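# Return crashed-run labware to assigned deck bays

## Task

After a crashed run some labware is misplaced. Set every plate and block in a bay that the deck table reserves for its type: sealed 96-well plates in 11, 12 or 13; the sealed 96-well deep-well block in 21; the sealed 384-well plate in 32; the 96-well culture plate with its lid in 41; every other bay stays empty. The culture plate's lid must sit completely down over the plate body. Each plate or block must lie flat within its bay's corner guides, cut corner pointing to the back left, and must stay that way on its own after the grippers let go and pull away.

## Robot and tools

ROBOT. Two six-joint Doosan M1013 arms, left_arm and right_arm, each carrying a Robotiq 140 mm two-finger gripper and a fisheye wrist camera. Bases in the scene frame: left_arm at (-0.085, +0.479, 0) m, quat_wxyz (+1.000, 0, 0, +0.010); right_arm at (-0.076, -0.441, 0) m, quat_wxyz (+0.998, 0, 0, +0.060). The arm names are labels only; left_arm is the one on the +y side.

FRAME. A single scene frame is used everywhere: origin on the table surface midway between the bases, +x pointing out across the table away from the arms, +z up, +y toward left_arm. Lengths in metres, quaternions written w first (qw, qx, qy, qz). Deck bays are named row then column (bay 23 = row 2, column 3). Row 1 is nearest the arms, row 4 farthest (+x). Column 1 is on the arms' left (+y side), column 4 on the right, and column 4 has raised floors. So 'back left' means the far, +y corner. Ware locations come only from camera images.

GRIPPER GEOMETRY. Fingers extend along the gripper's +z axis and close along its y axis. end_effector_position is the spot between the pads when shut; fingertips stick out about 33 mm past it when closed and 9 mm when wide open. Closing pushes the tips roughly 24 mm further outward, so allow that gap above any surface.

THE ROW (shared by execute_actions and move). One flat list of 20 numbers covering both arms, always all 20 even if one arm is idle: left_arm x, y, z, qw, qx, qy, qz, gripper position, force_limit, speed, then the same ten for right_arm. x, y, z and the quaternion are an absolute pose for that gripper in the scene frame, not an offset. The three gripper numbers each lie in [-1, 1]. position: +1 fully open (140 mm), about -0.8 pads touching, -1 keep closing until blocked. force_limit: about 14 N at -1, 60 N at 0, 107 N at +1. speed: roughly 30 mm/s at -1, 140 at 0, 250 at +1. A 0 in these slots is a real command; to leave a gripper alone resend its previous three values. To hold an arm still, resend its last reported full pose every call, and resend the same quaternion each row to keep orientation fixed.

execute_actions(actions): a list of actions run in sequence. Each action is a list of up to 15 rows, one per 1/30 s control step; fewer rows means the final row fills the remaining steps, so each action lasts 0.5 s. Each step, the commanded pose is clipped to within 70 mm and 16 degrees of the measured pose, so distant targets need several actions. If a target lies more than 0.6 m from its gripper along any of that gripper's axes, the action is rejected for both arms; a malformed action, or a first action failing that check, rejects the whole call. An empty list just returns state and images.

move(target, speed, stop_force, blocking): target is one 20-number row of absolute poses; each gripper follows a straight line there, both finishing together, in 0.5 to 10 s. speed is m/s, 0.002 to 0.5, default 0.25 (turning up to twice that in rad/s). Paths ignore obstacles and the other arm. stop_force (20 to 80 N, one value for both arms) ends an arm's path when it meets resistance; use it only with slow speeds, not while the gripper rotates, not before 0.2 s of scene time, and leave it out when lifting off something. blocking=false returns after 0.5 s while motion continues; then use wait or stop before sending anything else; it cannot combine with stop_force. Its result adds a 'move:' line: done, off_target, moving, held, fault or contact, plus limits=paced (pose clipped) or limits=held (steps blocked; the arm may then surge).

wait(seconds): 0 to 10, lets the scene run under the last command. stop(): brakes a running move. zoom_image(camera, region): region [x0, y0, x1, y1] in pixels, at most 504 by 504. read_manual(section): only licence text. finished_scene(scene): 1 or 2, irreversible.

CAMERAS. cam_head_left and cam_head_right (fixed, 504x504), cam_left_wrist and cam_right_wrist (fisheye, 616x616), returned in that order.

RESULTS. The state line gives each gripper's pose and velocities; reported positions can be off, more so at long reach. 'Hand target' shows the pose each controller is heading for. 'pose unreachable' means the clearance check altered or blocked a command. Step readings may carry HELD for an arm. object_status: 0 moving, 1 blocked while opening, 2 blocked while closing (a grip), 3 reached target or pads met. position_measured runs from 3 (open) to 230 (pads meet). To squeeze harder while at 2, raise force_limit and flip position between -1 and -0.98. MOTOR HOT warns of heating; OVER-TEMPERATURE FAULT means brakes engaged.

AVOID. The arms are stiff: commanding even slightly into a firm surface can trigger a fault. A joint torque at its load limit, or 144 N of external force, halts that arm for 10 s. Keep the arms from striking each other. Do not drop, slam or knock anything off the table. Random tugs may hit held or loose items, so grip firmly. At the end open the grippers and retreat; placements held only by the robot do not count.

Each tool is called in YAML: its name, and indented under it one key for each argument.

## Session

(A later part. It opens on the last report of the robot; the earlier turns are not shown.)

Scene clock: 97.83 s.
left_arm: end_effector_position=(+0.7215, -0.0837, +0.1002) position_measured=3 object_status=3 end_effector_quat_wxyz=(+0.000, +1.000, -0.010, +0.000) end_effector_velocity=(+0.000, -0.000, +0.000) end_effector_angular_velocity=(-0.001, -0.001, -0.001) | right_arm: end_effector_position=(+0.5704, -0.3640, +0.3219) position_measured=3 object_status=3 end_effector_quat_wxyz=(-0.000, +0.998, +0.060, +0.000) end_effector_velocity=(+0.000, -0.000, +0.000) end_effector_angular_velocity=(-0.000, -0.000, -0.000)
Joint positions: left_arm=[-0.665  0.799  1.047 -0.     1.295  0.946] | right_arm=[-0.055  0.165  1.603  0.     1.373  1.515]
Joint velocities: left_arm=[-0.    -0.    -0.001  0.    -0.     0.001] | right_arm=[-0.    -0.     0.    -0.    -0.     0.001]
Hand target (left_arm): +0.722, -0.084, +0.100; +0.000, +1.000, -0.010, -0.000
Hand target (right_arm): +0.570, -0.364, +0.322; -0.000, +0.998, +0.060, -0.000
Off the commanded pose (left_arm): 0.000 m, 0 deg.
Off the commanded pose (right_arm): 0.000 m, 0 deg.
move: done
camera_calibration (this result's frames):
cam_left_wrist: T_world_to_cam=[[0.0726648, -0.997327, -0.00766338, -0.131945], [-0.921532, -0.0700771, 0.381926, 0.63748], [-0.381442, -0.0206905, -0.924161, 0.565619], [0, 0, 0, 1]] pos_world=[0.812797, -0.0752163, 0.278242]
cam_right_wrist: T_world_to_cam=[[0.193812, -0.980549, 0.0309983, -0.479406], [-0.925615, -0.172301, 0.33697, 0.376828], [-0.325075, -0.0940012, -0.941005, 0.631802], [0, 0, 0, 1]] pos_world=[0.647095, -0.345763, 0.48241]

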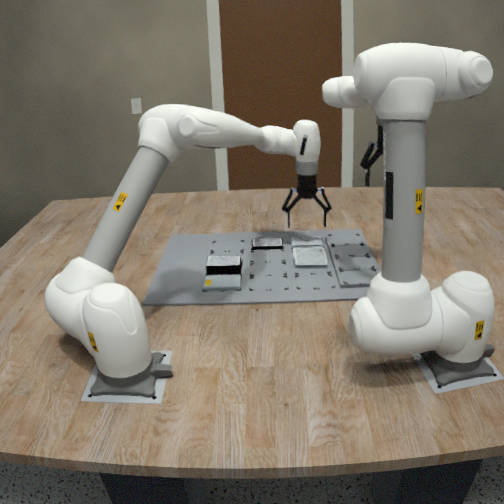

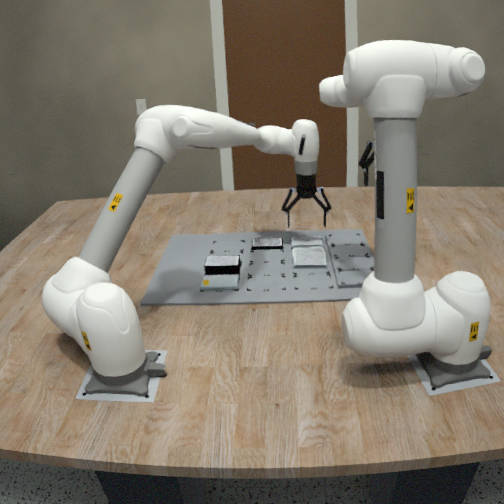

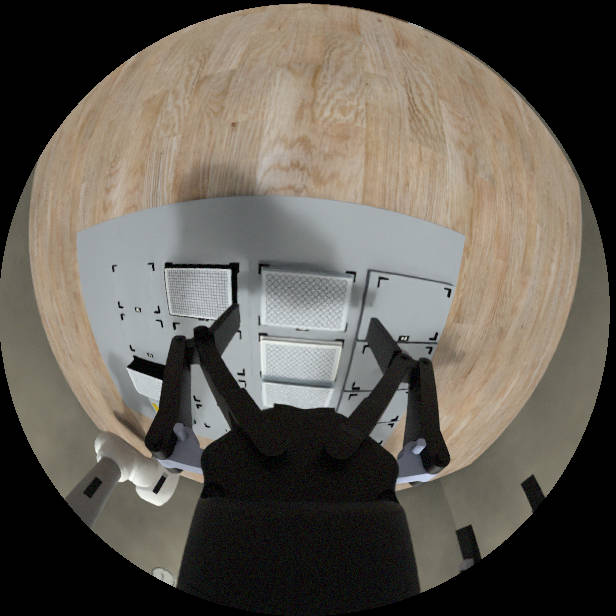

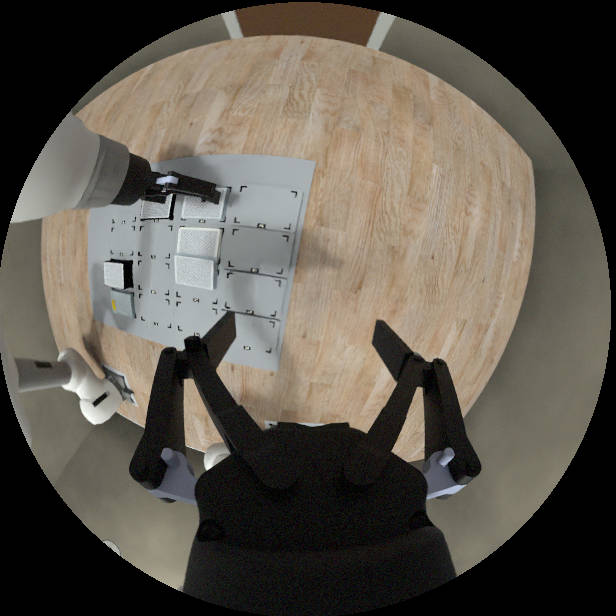

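Probe height with closed fingers near the front and back.

move:
  target: [0.745,-0.0836,0.07,0,1,-0.010,0,-1,-0.3,0.5,0.5704,-0.364,0.3219,0,0.998,0.06,0,1,0,0]
  speed: 0.05

move:
  target: [0.745,-0.0836,0.052,0,1,-0.010,0,-1,-0.3,0.5,0.5704,-0.364,0.3219,0,0.998,0.06,0,1,0,0]
  speed: 0.004
  stop_force: 20

move:
  target: [0.745,-0.0836,0.066,0,1,-0.010,0,-1,-0.3,0.5,0.5704,-0.364,0.3219,0,0.998,0.06,0,1,0,0]
  speed: 0.03

move:
  target: [0.695,-0.0836,0.066,0,1,-0.010,0,-1,-0.3,0.5,0.5704,-0.364,0.3219,0,0.998,0.06,0,1,0,0]
  speed: 0.05

move:
  target: [0.695,-0.0836,0.052,0,1,-0.010,0,-1,-0.3,0.5,0.5704,-0.364,0.3219,0,0.998,0.06,0,1,0,0]
  speed: 0.004
  stop_force: 20

Scene clock: 99.40 s.
left_arm: end_effector_position=(+0.7450, -0.0836, +0.0699) position_measured=232 object_status=3 end_effector_quat_wxyz=(+0.000, +1.000, -0.010, +0.000) end_effector_velocity=(-0.000, +0.000, -0.000) end_effector_angular_velocity=(+0.001, +0.000, +0.001) | right_arm: end_effector_position=(+0.5704, -0.3640, +0.3219) position_measured=3 object_status=3 end_effector_quat_wxyz=(-0.000, +0.998, +0.060, +0.000) end_effector_velocity=(-0.000, +0.000, +0.000) end_effector_angular_velocity=(+0.000, +0.001, +0.002)
Joint positions: left_arm=[-0.651  0.85   1.009 -0.     1.282  0.96 ] | right_arm=[-0.055  0.165  1.603  0.     1.373  1.515]
Joint velocities: left_arm=[-0.    -0.     0.001  0.001  0.    -0.001] | right_arm=[ 0.001 -0.     0.     0.     0.001 -0.001]
Hand target (left_arm): +0.745, -0.084, +0.070; +0.000, +1.000, -0.010, +0.000
Hand target (right_arm): +0.570, -0.364, +0.322; -0.000, +0.998, +0.060, -0.000
Off the commanded pose (left_arm): 0.000 m, 0 deg.
Off the commanded pose (right_arm): 0.000 m, 0 deg.
move: done
camera_calibration (this result's frames):
cam_left_wrist: T_world_to_cam=[[0.0726879, -0.997324, -0.00778127, -0.133842], [-0.921492, -0.0701415, 0.382012, 0.670615], [-0.381535, -0.0205973, -0.924125, 0.546691], [0, 0, 0, 1]] pos_world=[0.836277, -0.0751855, 0.247987]
cam_right_wrist: T_world_to_cam=[[0.193812, -0.980549, 0.0309982, -0.479406], [-0.925615, -0.172301, 0.33697, 0.376828], [-0.325075, -0.0940013, -0.941005, 0.631802], [0, 0, 0, 1]] pos_world=[0.647095, -0.345763, 0.48241]

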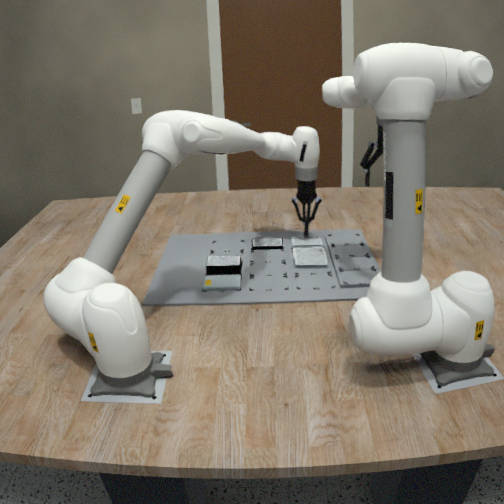

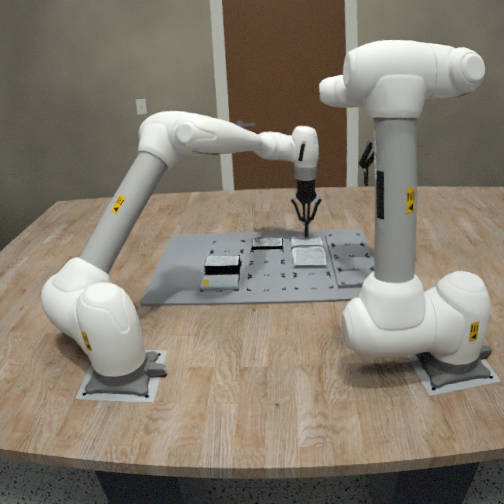

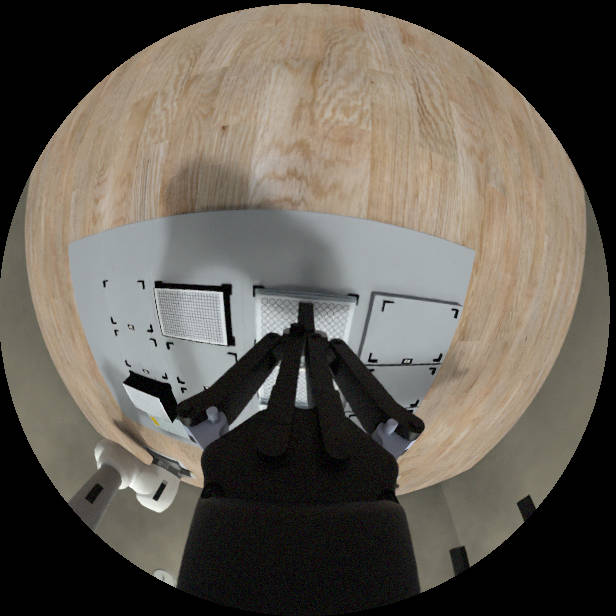

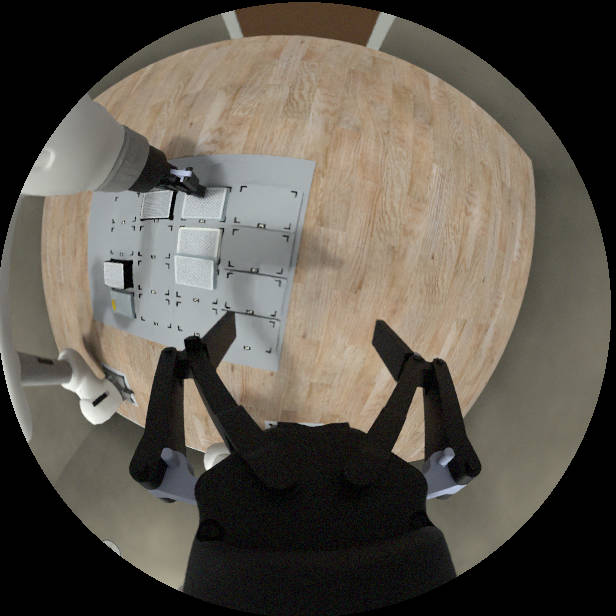

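Scene clock: 102.93 s.
left_arm: end_effector_position=(+0.7450, -0.0836, +0.0572) position_measured=232 object_status=3 end_effector_quat_wxyz=(+0.000, +1.000, -0.010, +0.000) end_effector_velocity=(-0.000, -0.000, +0.000) end_effector_angular_velocity=(+0.002, +0.000, -0.000) | right_arm: end_effector_position=(+0.5704, -0.3640, +0.3219) position_measured=3 object_status=3 end_effector_quat_wxyz=(-0.000, +0.998, +0.060, +0.000) end_effector_velocity=(-0.000, -0.000, +0.000) end_effector_angular_velocity=(+0.000, +0.000, +0.000)
Joint positions: left_arm=[-0.651  0.857  1.02   0.     1.264  0.96 ] | right_arm=[-0.055  0.165  1.603  0.     1.373  1.515]
Joint velocities: left_arm=[-0.001  0.    -0.001  0.001  0.002 -0.001] | right_arm=[-0.    -0.    -0.     0.     0.001 -0.   ]
Hand target (left_arm): +0.745, -0.084, +0.057; +0.000, +1.000, -0.010, +0.000
Hand target (right_arm): +0.570, -0.364, +0.322; -0.000, +0.998, +0.060, -0.000
Off the commanded pose (left_arm): 0.005 m, 0 deg.
Off the commanded pose (right_arm): 0.000 m, 0 deg.
move: contact (left_arm)
camera_calibration (this result's frames):
cam_left_wrist: T_world_to_cam=[[0.0726834, -0.997326, -0.00767782, -0.133948], [-0.92155, -0.0701009, 0.381879, 0.675536], [-0.381396, -0.0206808, -0.92418, 0.534845], [0, 0, 0, 1]] pos_world=[0.836264, -0.0751732, 0.235292]
cam_right_wrist: T_world_to_cam=[[0.193812, -0.980549, 0.0309981, -0.479406], [-0.925615, -0.172301, 0.33697, 0.376828], [-0.325075, -0.0940011, -0.941005, 0.631802], [0, 0, 0, 1]] pos_world=[0.647095, -0.345763, 0.48241]

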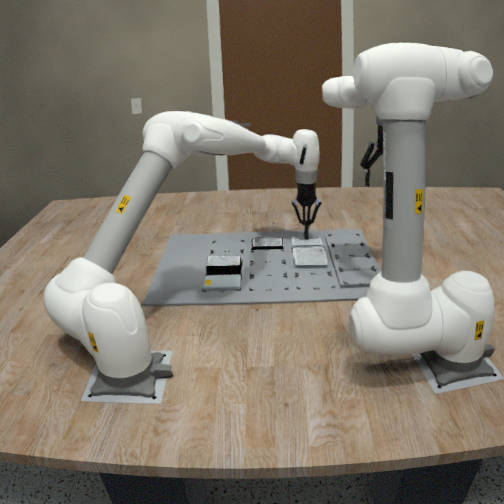

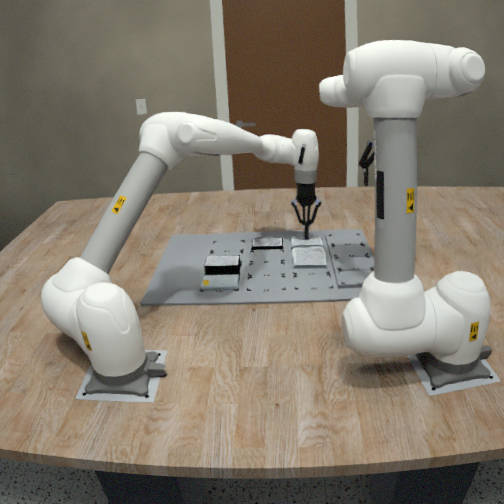

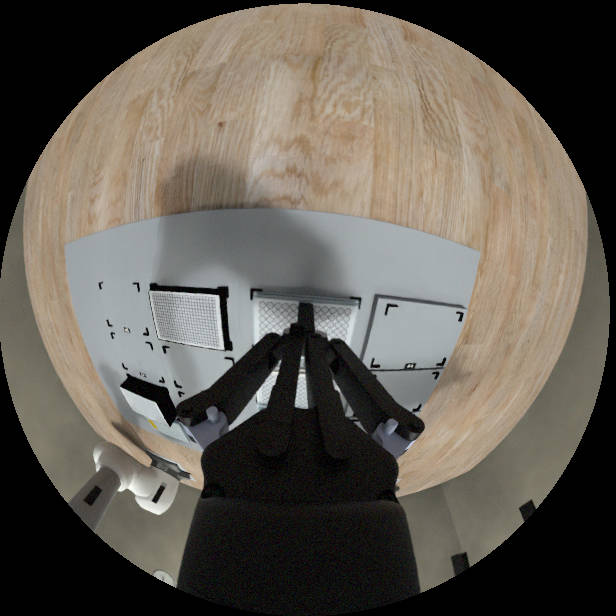

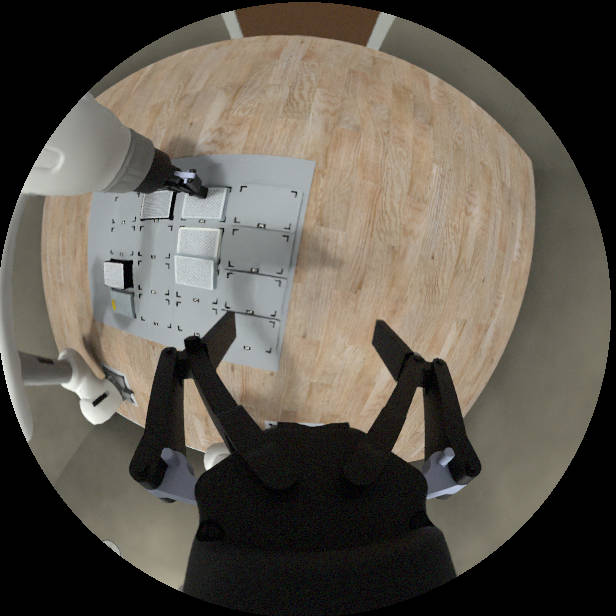

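Scene clock: 103.63 s.
left_arm: end_effector_position=(+0.7450, -0.0836, +0.0660) position_measured=232 object_status=3 end_effector_quat_wxyz=(-0.000, +1.000, -0.010, -0.000) end_effector_velocity=(+0.000, +0.000, +0.001) end_effector_angular_velocity=(+0.001, -0.002, -0.002) | right_arm: end_effector_position=(+0.5704, -0.3640, +0.3219) position_measured=3 object_status=3 end_effector_quat_wxyz=(-0.000, +0.998, +0.060, +0.000) end_effector_velocity=(-0.000, +0.000, -0.000) end_effector_angular_velocity=(+0.000, +0.000, +0.001)
Joint positions: left_arm=[-0.651  0.852  1.013  0.     1.277  0.96 ] | right_arm=[-0.055  0.165  1.603  0.     1.373  1.515]
Joint velocities: left_arm=[-0.    -0.001 -0.     0.002  0.     0.001] | right_arm=[ 0.     0.     0.     0.001  0.    -0.001]
Hand target (left_arm): +0.745, -0.084, +0.066; +0.000, +1.000, -0.010, -0.000
Hand target (right_arm): +0.570, -0.364, +0.322; -0.000, +0.998, +0.060, -0.000
Off the commanded pose (left_arm): 0.000 m, 0 deg.
Off the commanded pose (right_arm): 0.000 m, 0 deg.
move: done
camera_calibration (this result's frames):
cam_left_wrist: T_world_to_cam=[[0.0726479, -0.997327, -0.00780641, -0.133841], [-0.921491, -0.070114, 0.382018, 0.672128], [-0.381545, -0.0205593, -0.924122, 0.543064], [0, 0, 0, 1]] pos_world=[0.836286, -0.0751925, 0.244047]
cam_right_wrist: T_world_to_cam=[[0.193812, -0.980549, 0.0309981, -0.479406], [-0.925615, -0.172301, 0.33697, 0.376828], [-0.325075, -0.0940011, -0.941005, 0.631802], [0, 0, 0, 1]] pos_world=[0.647095, -0.345763, 0.48241]

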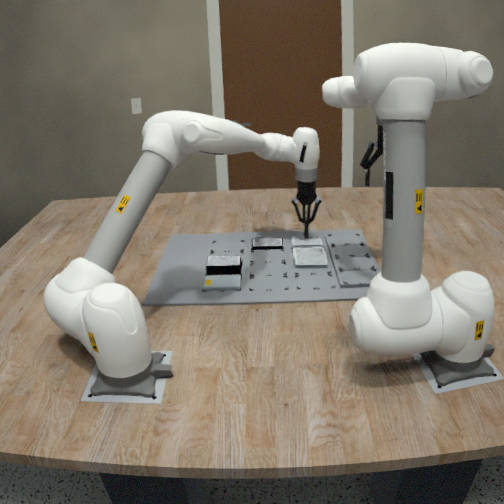

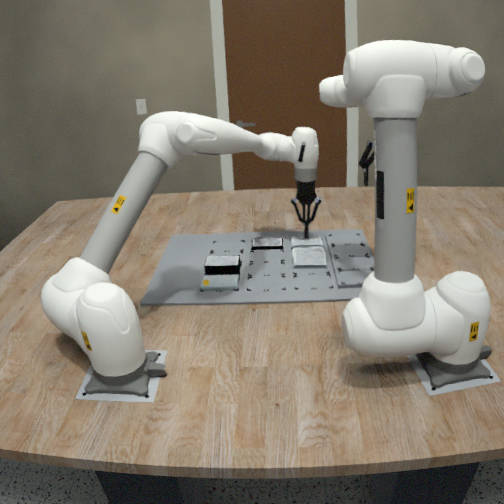

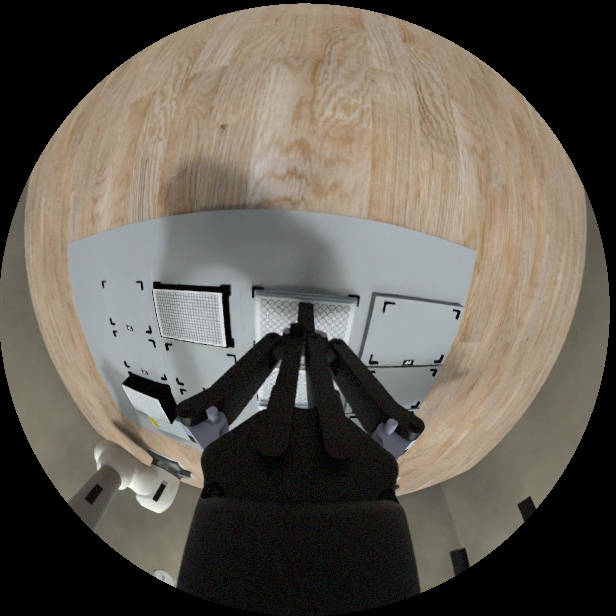

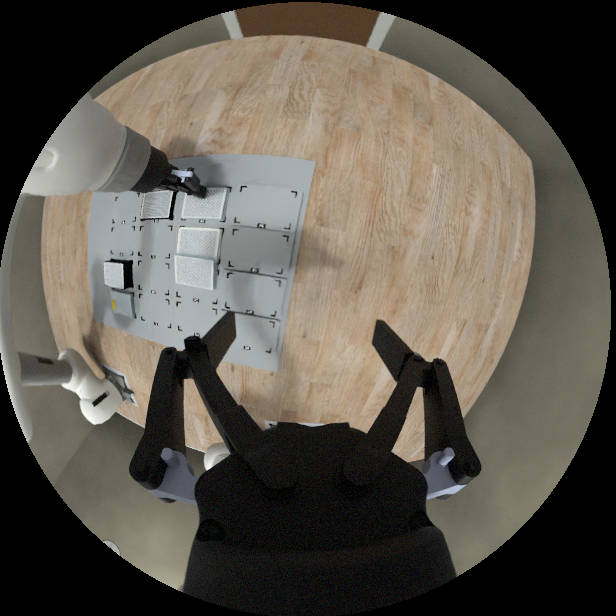

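Scene clock: 104.90 s.
left_arm: end_effector_position=(+0.6950, -0.0836, +0.0661) position_measured=232 object_status=3 end_effector_quat_wxyz=(-0.000, +1.000, -0.010, -0.000) end_effector_velocity=(-0.000, -0.000, -0.000) end_effector_angular_velocity=(-0.001, +0.000, -0.000) | right_arm: end_effector_position=(+0.5704, -0.3640, +0.3219) position_measured=3 object_status=3 end_effector_quat_wxyz=(-0.000, +0.998, +0.060, +0.000) end_effector_velocity=(+0.000, -0.000, +0.000) end_effector_angular_velocity=(-0.000, -0.001, -0.001)
Joint positions: left_arm=[-0.682  0.781  1.144  0.     1.216  0.93 ] | right_arm=[-0.055  0.165  1.603  0.     1.373  1.515]
Joint velocities: left_arm=[-0.    -0.     0.001 -0.001 -0.001  0.   ] | right_arm=[-0.    -0.    -0.    -0.    -0.001  0.001]
Hand target (left_arm): +0.695, -0.084, +0.066; -0.000, +1.000, -0.010, -0.000
Hand target (right_arm): +0.570, -0.364, +0.322; -0.000, +0.998, +0.060, -0.000
Off the commanded pose (left_arm): 0.000 m, 0 deg.
Off the commanded pose (right_arm): 0.000 m, 0 deg.
move: done
camera_calibration (this result's frames):
cam_left_wrist: T_world_to_cam=[[0.0726894, -0.997324, -0.00780631, -0.130227], [-0.921488, -0.0701523, 0.382018, 0.626009], [-0.381544, -0.0205753, -0.924122, 0.524052], [0, 0, 0, 1]] pos_world=[0.786275, -0.0751797, 0.244125]
cam_right_wrist: T_world_to_cam=[[0.193812, -0.980549, 0.0309981, -0.479406], [-0.925615, -0.172301, 0.33697, 0.376828], [-0.325075, -0.0940011, -0.941005, 0.631802], [0, 0, 0, 1]] pos_world=[0.647095, -0.345763, 0.48241]

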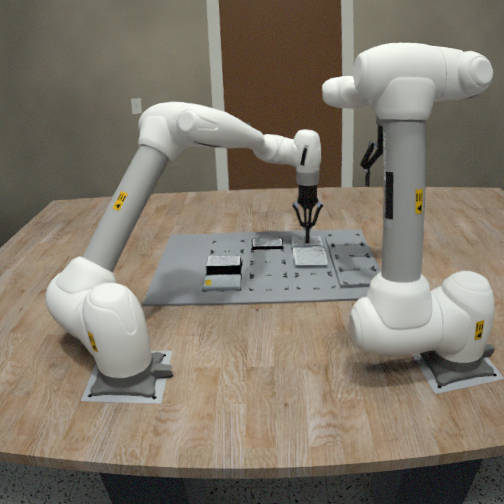

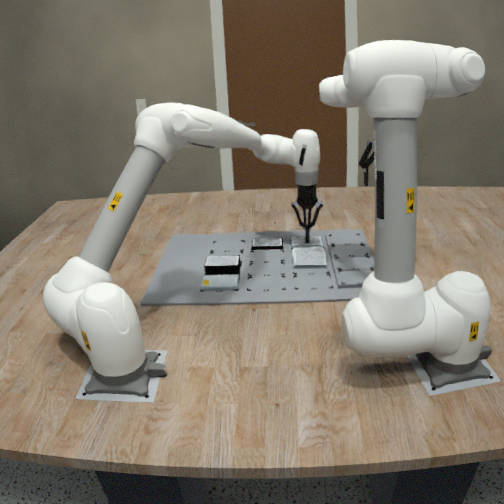

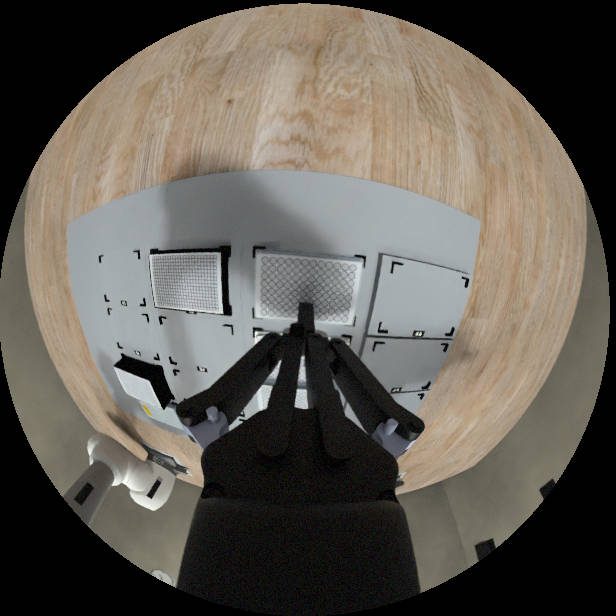

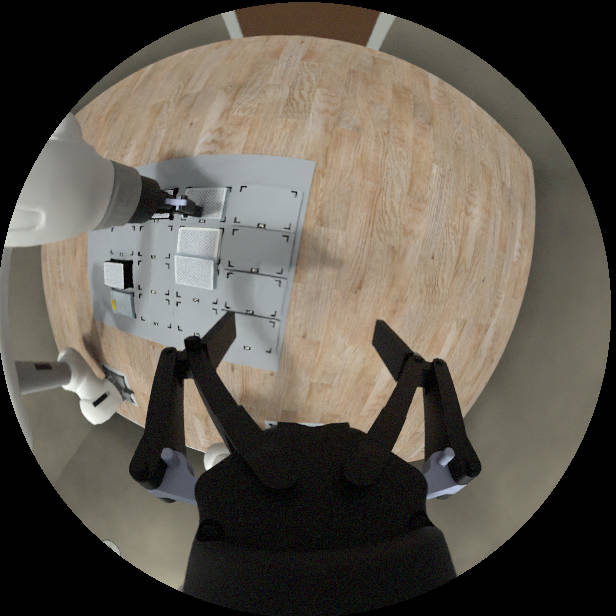

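Scene clock: 107.47 s.
left_arm: end_effector_position=(+0.6950, -0.0836, +0.0572) position_measured=232 object_status=3 end_effector_quat_wxyz=(+0.000, +1.000, -0.010, +0.000) end_effector_velocity=(+0.000, +0.000, +0.001) end_effector_angular_velocity=(+0.001, +0.000, +0.001) | right_arm: end_effector_position=(+0.5704, -0.3640, +0.3219) position_measured=3 object_status=3 end_effector_quat_wxyz=(-0.000, +0.998, +0.060, -0.000) end_effector_velocity=(-0.000, +0.000, -0.000) end_effector_angular_velocity=(+0.000, +0.000, -0.001)
Joint positions: left_arm=[-0.682  0.787  1.151  0.     1.203  0.93 ] | right_arm=[-0.055  0.165  1.603  0.     1.373  1.515]
Joint velocities: left_arm=[ 0.    -0.    -0.001  0.     0.002 -0.   ] | right_arm=[ 0.     0.    -0.     0.     0.     0.002]
Hand target (left_arm): +0.695, -0.084, +0.057; +0.000, +1.000, -0.010, +0.000
Hand target (right_arm): +0.570, -0.364, +0.322; -0.000, +0.998, +0.060, -0.000
Off the commanded pose (left_arm): 0.005 m, 0 deg.
Off the commanded pose (right_arm): 0.000 m, 0 deg.
move: contact (left_arm)
camera_calibration (this result's frames):
cam_left_wrist: T_world_to_cam=[[0.0726914, -0.997325, -0.00767463, -0.130325], [-0.921547, -0.070107, 0.381884, 0.629474], [-0.381401, -0.0206872, -0.924178, 0.51575], [0, 0, 0, 1]] pos_world=[0.786271, -0.0751762, 0.235258]
cam_right_wrist: T_world_to_cam=[[0.193812, -0.980549, 0.0309983, -0.479406], [-0.925615, -0.172301, 0.33697, 0.376828], [-0.325075, -0.0940014, -0.941005, 0.631802], [0, 0, 0, 1]] pos_world=[0.647095, -0.345763, 0.48241]

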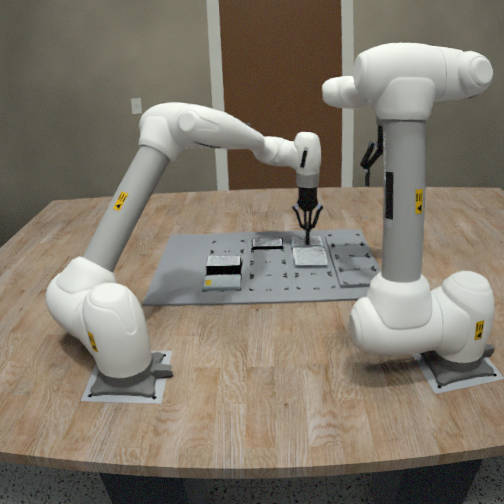

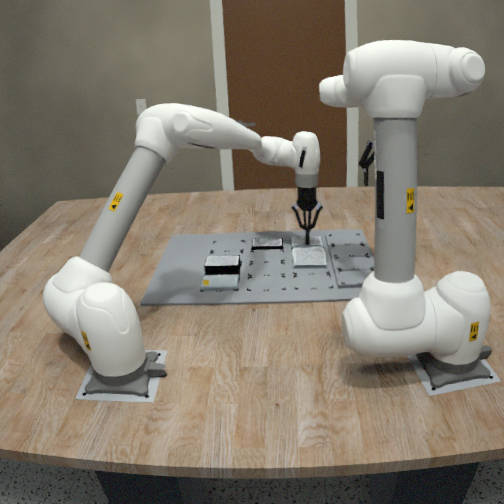

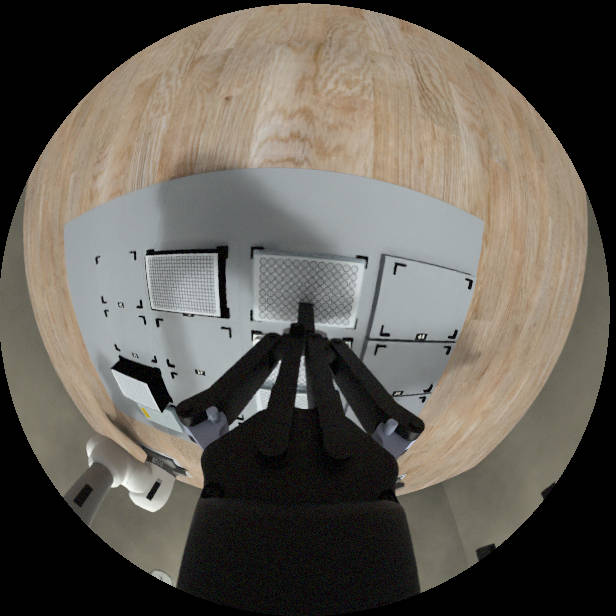

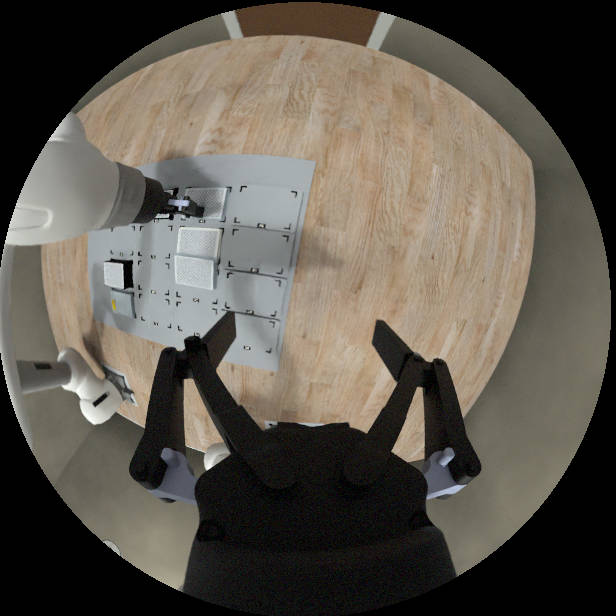

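move:
  target: [0.695,-0.0836,0.064,0,1,-0.010,0,-1,-0.3,0.5,0.5704,-0.364,0.3219,0,0.998,0.06,0,1,0,0]
  speed: 0.03

move:
  target: [0.642,-0.0836,0.064,0,1,-0.010,0,-1,-0.3,0.5,0.5704,-0.364,0.3219,0,0.998,0.06,0,1,0,0]
  speed: 0.05

move:
  target: [0.642,-0.0836,0.052,0,1,-0.010,0,-1,-0.3,0.5,0.5704,-0.364,0.3219,0,0.998,0.06,0,1,0,0]
  speed: 0.004
  stop_force: 20

Scene clock: 111.07 s.
left_arm: end_effector_position=(+0.6950, -0.0836, +0.0640) position_measured=232 object_status=3 end_effector_quat_wxyz=(-0.000, +1.000, -0.010, +0.000) end_effector_velocity=(+0.001, +0.001, +0.001) end_effector_angular_velocity=(-0.000, -0.002, +0.001) | right_arm: end_effector_position=(+0.5704, -0.3640, +0.3219) position_measured=3 object_status=3 end_effector_quat_wxyz=(-0.000, +0.998, +0.060, +0.000) end_effector_velocity=(-0.000, +0.000, +0.000) end_effector_angular_velocity=(-0.000, +0.000, +0.000)
Joint positions: left_arm=[-0.682  0.782  1.146  0.     1.213  0.93 ] | right_arm=[-0.055  0.165  1.603  0.     1.373  1.515]
Joint velocities: left_arm=[ 0.001 -0.002  0.001  0.001 -0.    -0.   ] | right_arm=[ 0.    -0.    -0.    -0.     0.001  0.   ]
Hand target (left_arm): +0.695, -0.084, +0.064; +0.000, +1.000, -0.010, -0.000
Hand target (right_arm): +0.570, -0.364, +0.322; -0.000, +0.998, +0.060, -0.000
Off the commanded pose (left_arm): 0.000 m, 0 deg.
Off the commanded pose (right_arm): 0.000 m, 0 deg.
move: done
camera_calibration (this result's frames):
cam_left_wrist: T_world_to_cam=[[0.0726904, -0.997324, -0.0077983, -0.130252], [-0.921492, -0.0701504, 0.38201, 0.62681], [-0.381535, -0.0205824, -0.924125, 0.522142], [0, 0, 0, 1]] pos_world=[0.786283, -0.0751859, 0.242061]
cam_right_wrist: T_world_to_cam=[[0.193813, -0.980549, 0.0309981, -0.479406], [-0.925615, -0.172302, 0.33697, 0.376827], [-0.325075, -0.0940016, -0.941005, 0.631802], [0, 0, 0, 1]] pos_world=[0.647095, -0.345762, 0.48241]

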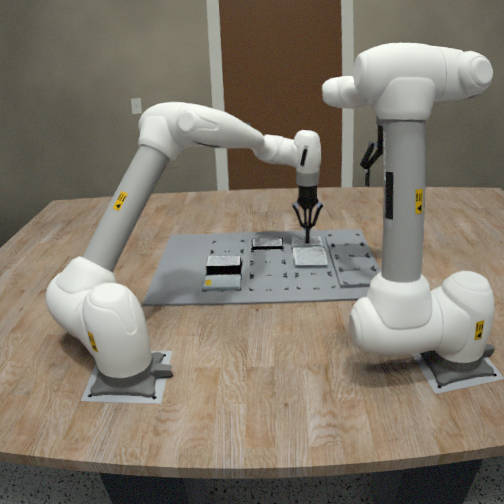

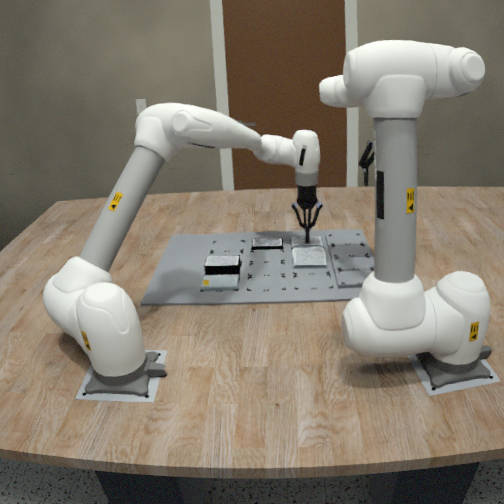

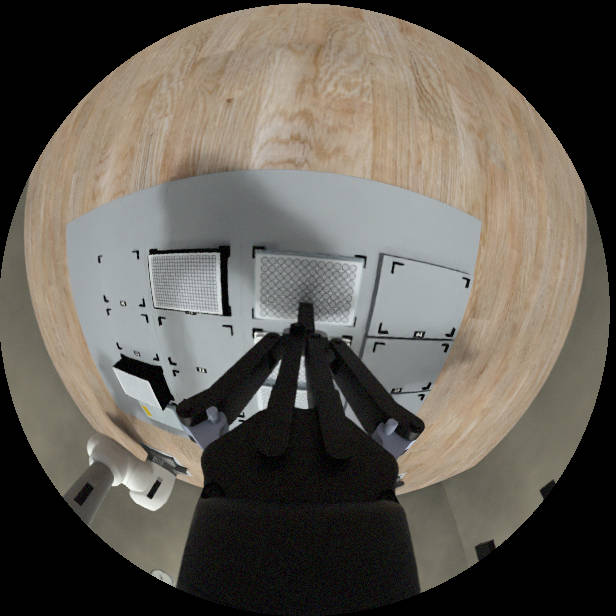

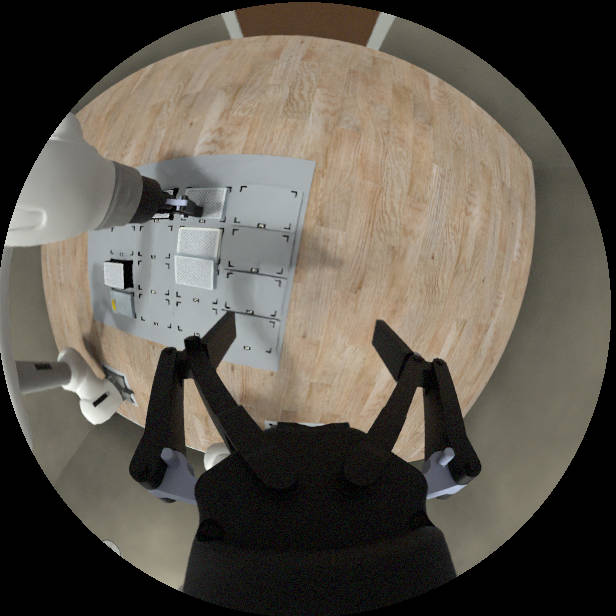

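Scene clock: 112.40 s.
left_arm: end_effector_position=(+0.6420, -0.0836, +0.0641) position_measured=232 object_status=3 end_effector_quat_wxyz=(-0.000, +1.000, -0.010, -0.000) end_effector_velocity=(+0.000, +0.000, +0.001) end_effector_angular_velocity=(+0.000, -0.001, -0.001) | right_arm: end_effector_position=(+0.5704, -0.3640, +0.3219) position_measured=3 object_status=3 end_effector_quat_wxyz=(-0.000, +0.998, +0.060, +0.000) end_effector_velocity=(+0.000, +0.000, +0.000) end_effector_angular_velocity=(+0.000, -0.001, +0.000)
Joint positions: left_arm=[-0.717  0.714  1.269  0.     1.158  0.894] | right_arm=[-0.055  0.165  1.603  0.     1.373  1.515]
Joint velocities: left_arm=[ 0.    -0.001  0.     0.001 -0.     0.001] | right_arm=[-0. -0. -0.  0. -0. -0.]
Hand target (left_arm): +0.642, -0.084, +0.064; -0.000, +1.000, -0.010, -0.000
Hand target (right_arm): +0.570, -0.364, +0.322; -0.000, +0.998, +0.060, -0.000
Off the commanded pose (left_arm): 0.000 m, 0 deg.
Off the commanded pose (right_arm): 0.000 m, 0 deg.
move: done
camera_calibration (this result's frames):
cam_left_wrist: T_world_to_cam=[[0.0726891, -0.997324, -0.00780862, -0.126383], [-0.921487, -0.0701529, 0.38202, 0.57793], [-0.381546, -0.0205732, -0.924121, 0.501983], [0, 0, 0, 1]] pos_world=[0.733271, -0.0751741, 0.242125]
cam_right_wrist: T_world_to_cam=[[0.193813, -0.980549, 0.0309982, -0.479406], [-0.925615, -0.172302, 0.33697, 0.376827], [-0.325075, -0.0940017, -0.941005, 0.631802], [0, 0, 0, 1]] pos_world=[0.647095, -0.345762, 0.48241]

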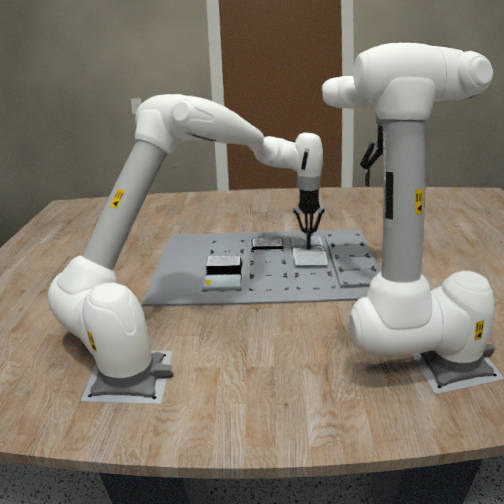

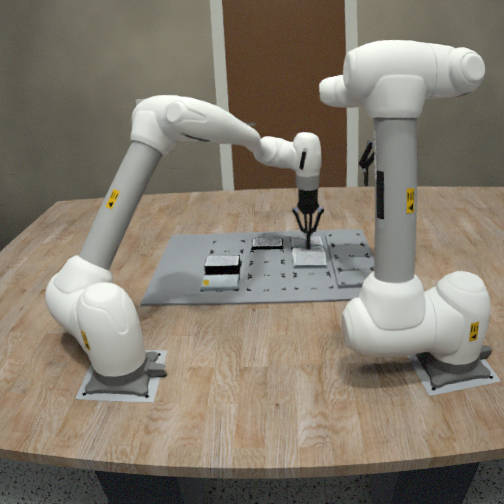

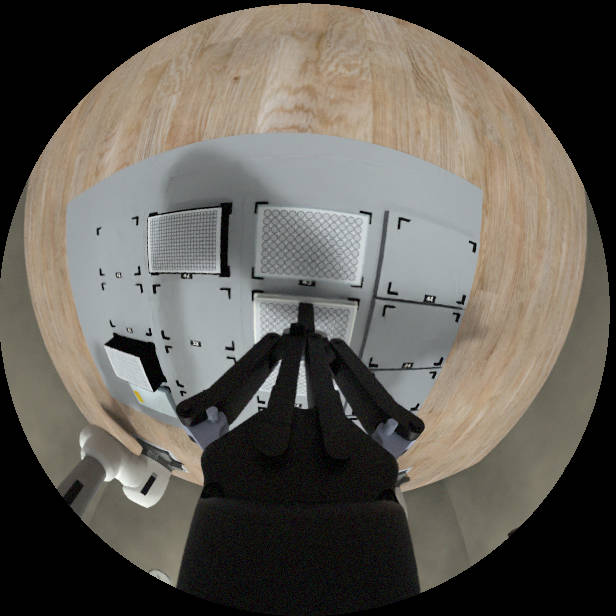

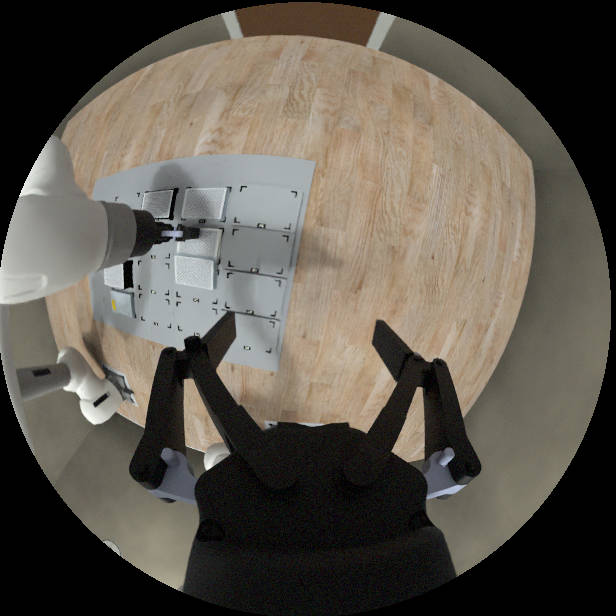

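Scene clock: 114.50 s.
left_arm: end_effector_position=(+0.6420, -0.0836, +0.0571) position_measured=232 object_status=3 end_effector_quat_wxyz=(+0.000, +1.000, -0.010, +0.000) end_effector_velocity=(+0.000, -0.000, +0.002) end_effector_angular_velocity=(-0.001, -0.000, -0.001) | right_arm: end_effector_position=(+0.5704, -0.3640, +0.3219) position_measured=3 object_status=3 end_effector_quat_wxyz=(-0.000, +0.998, +0.060, +0.000) end_effector_velocity=(+0.000, -0.000, +0.000) end_effector_angular_velocity=(-0.000, -0.000, -0.000)
Joint positions: left_arm=[-0.717  0.719  1.274  0.     1.148  0.894] | right_arm=[-0.055  0.165  1.603  0.     1.373  1.515]
Joint velocities: left_arm=[ 0.    -0.001 -0.002 -0.     0.002  0.001] | right_arm=[-0. -0. -0. -0. -0.  0.]
Hand target (left_arm): +0.642, -0.084, +0.057; +0.000, +1.000, -0.010, +0.000
Hand target (right_arm): +0.570, -0.364, +0.322; -0.000, +0.998, +0.060, -0.000
Off the commanded pose (left_arm): 0.005 m, 0 deg.
Off the commanded pose (right_arm): 0.000 m, 0 deg.
move: contact (left_arm)
camera_calibration (this result's frames):
cam_left_wrist: T_world_to_cam=[[0.0726903, -0.997325, -0.00769428, -0.126458], [-0.921536, -0.0701128, 0.381912, 0.580662], [-0.381429, -0.0206707, -0.924167, 0.495425], [0, 0, 0, 1]] pos_world=[0.733262, -0.0751669, 0.235121]
cam_right_wrist: T_world_to_cam=[[0.193813, -0.980549, 0.030998, -0.479406], [-0.925615, -0.172302, 0.33697, 0.376827], [-0.325075, -0.0940015, -0.941005, 0.631802], [0, 0, 0, 1]] pos_world=[0.647095, -0.345762, 0.48241]

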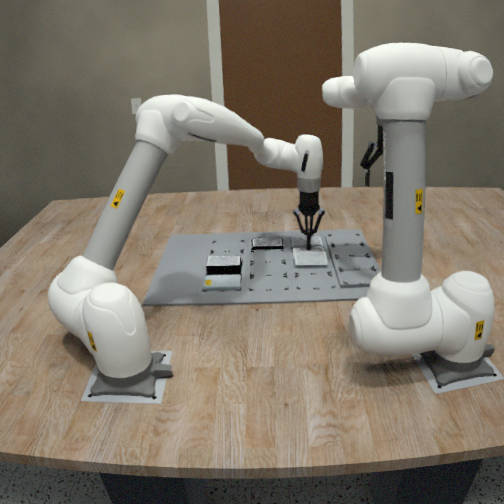

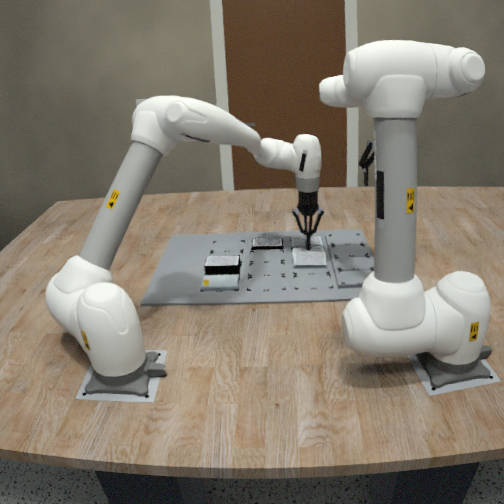

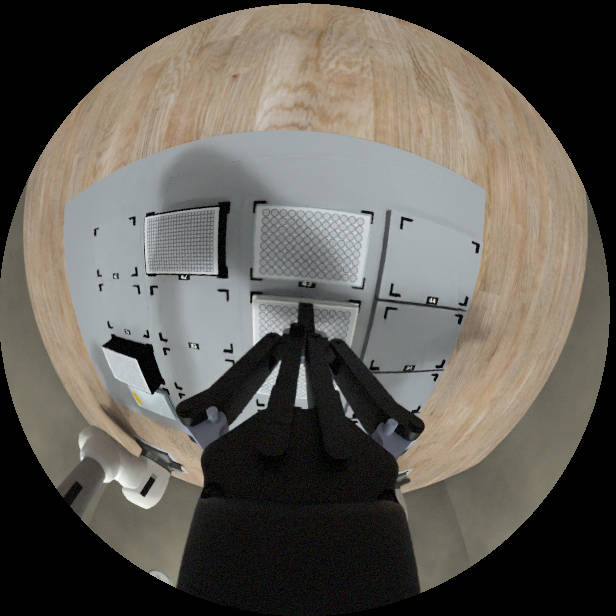

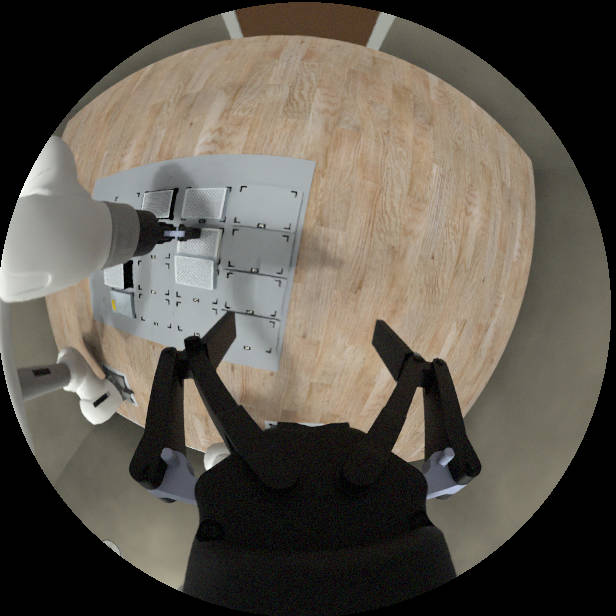

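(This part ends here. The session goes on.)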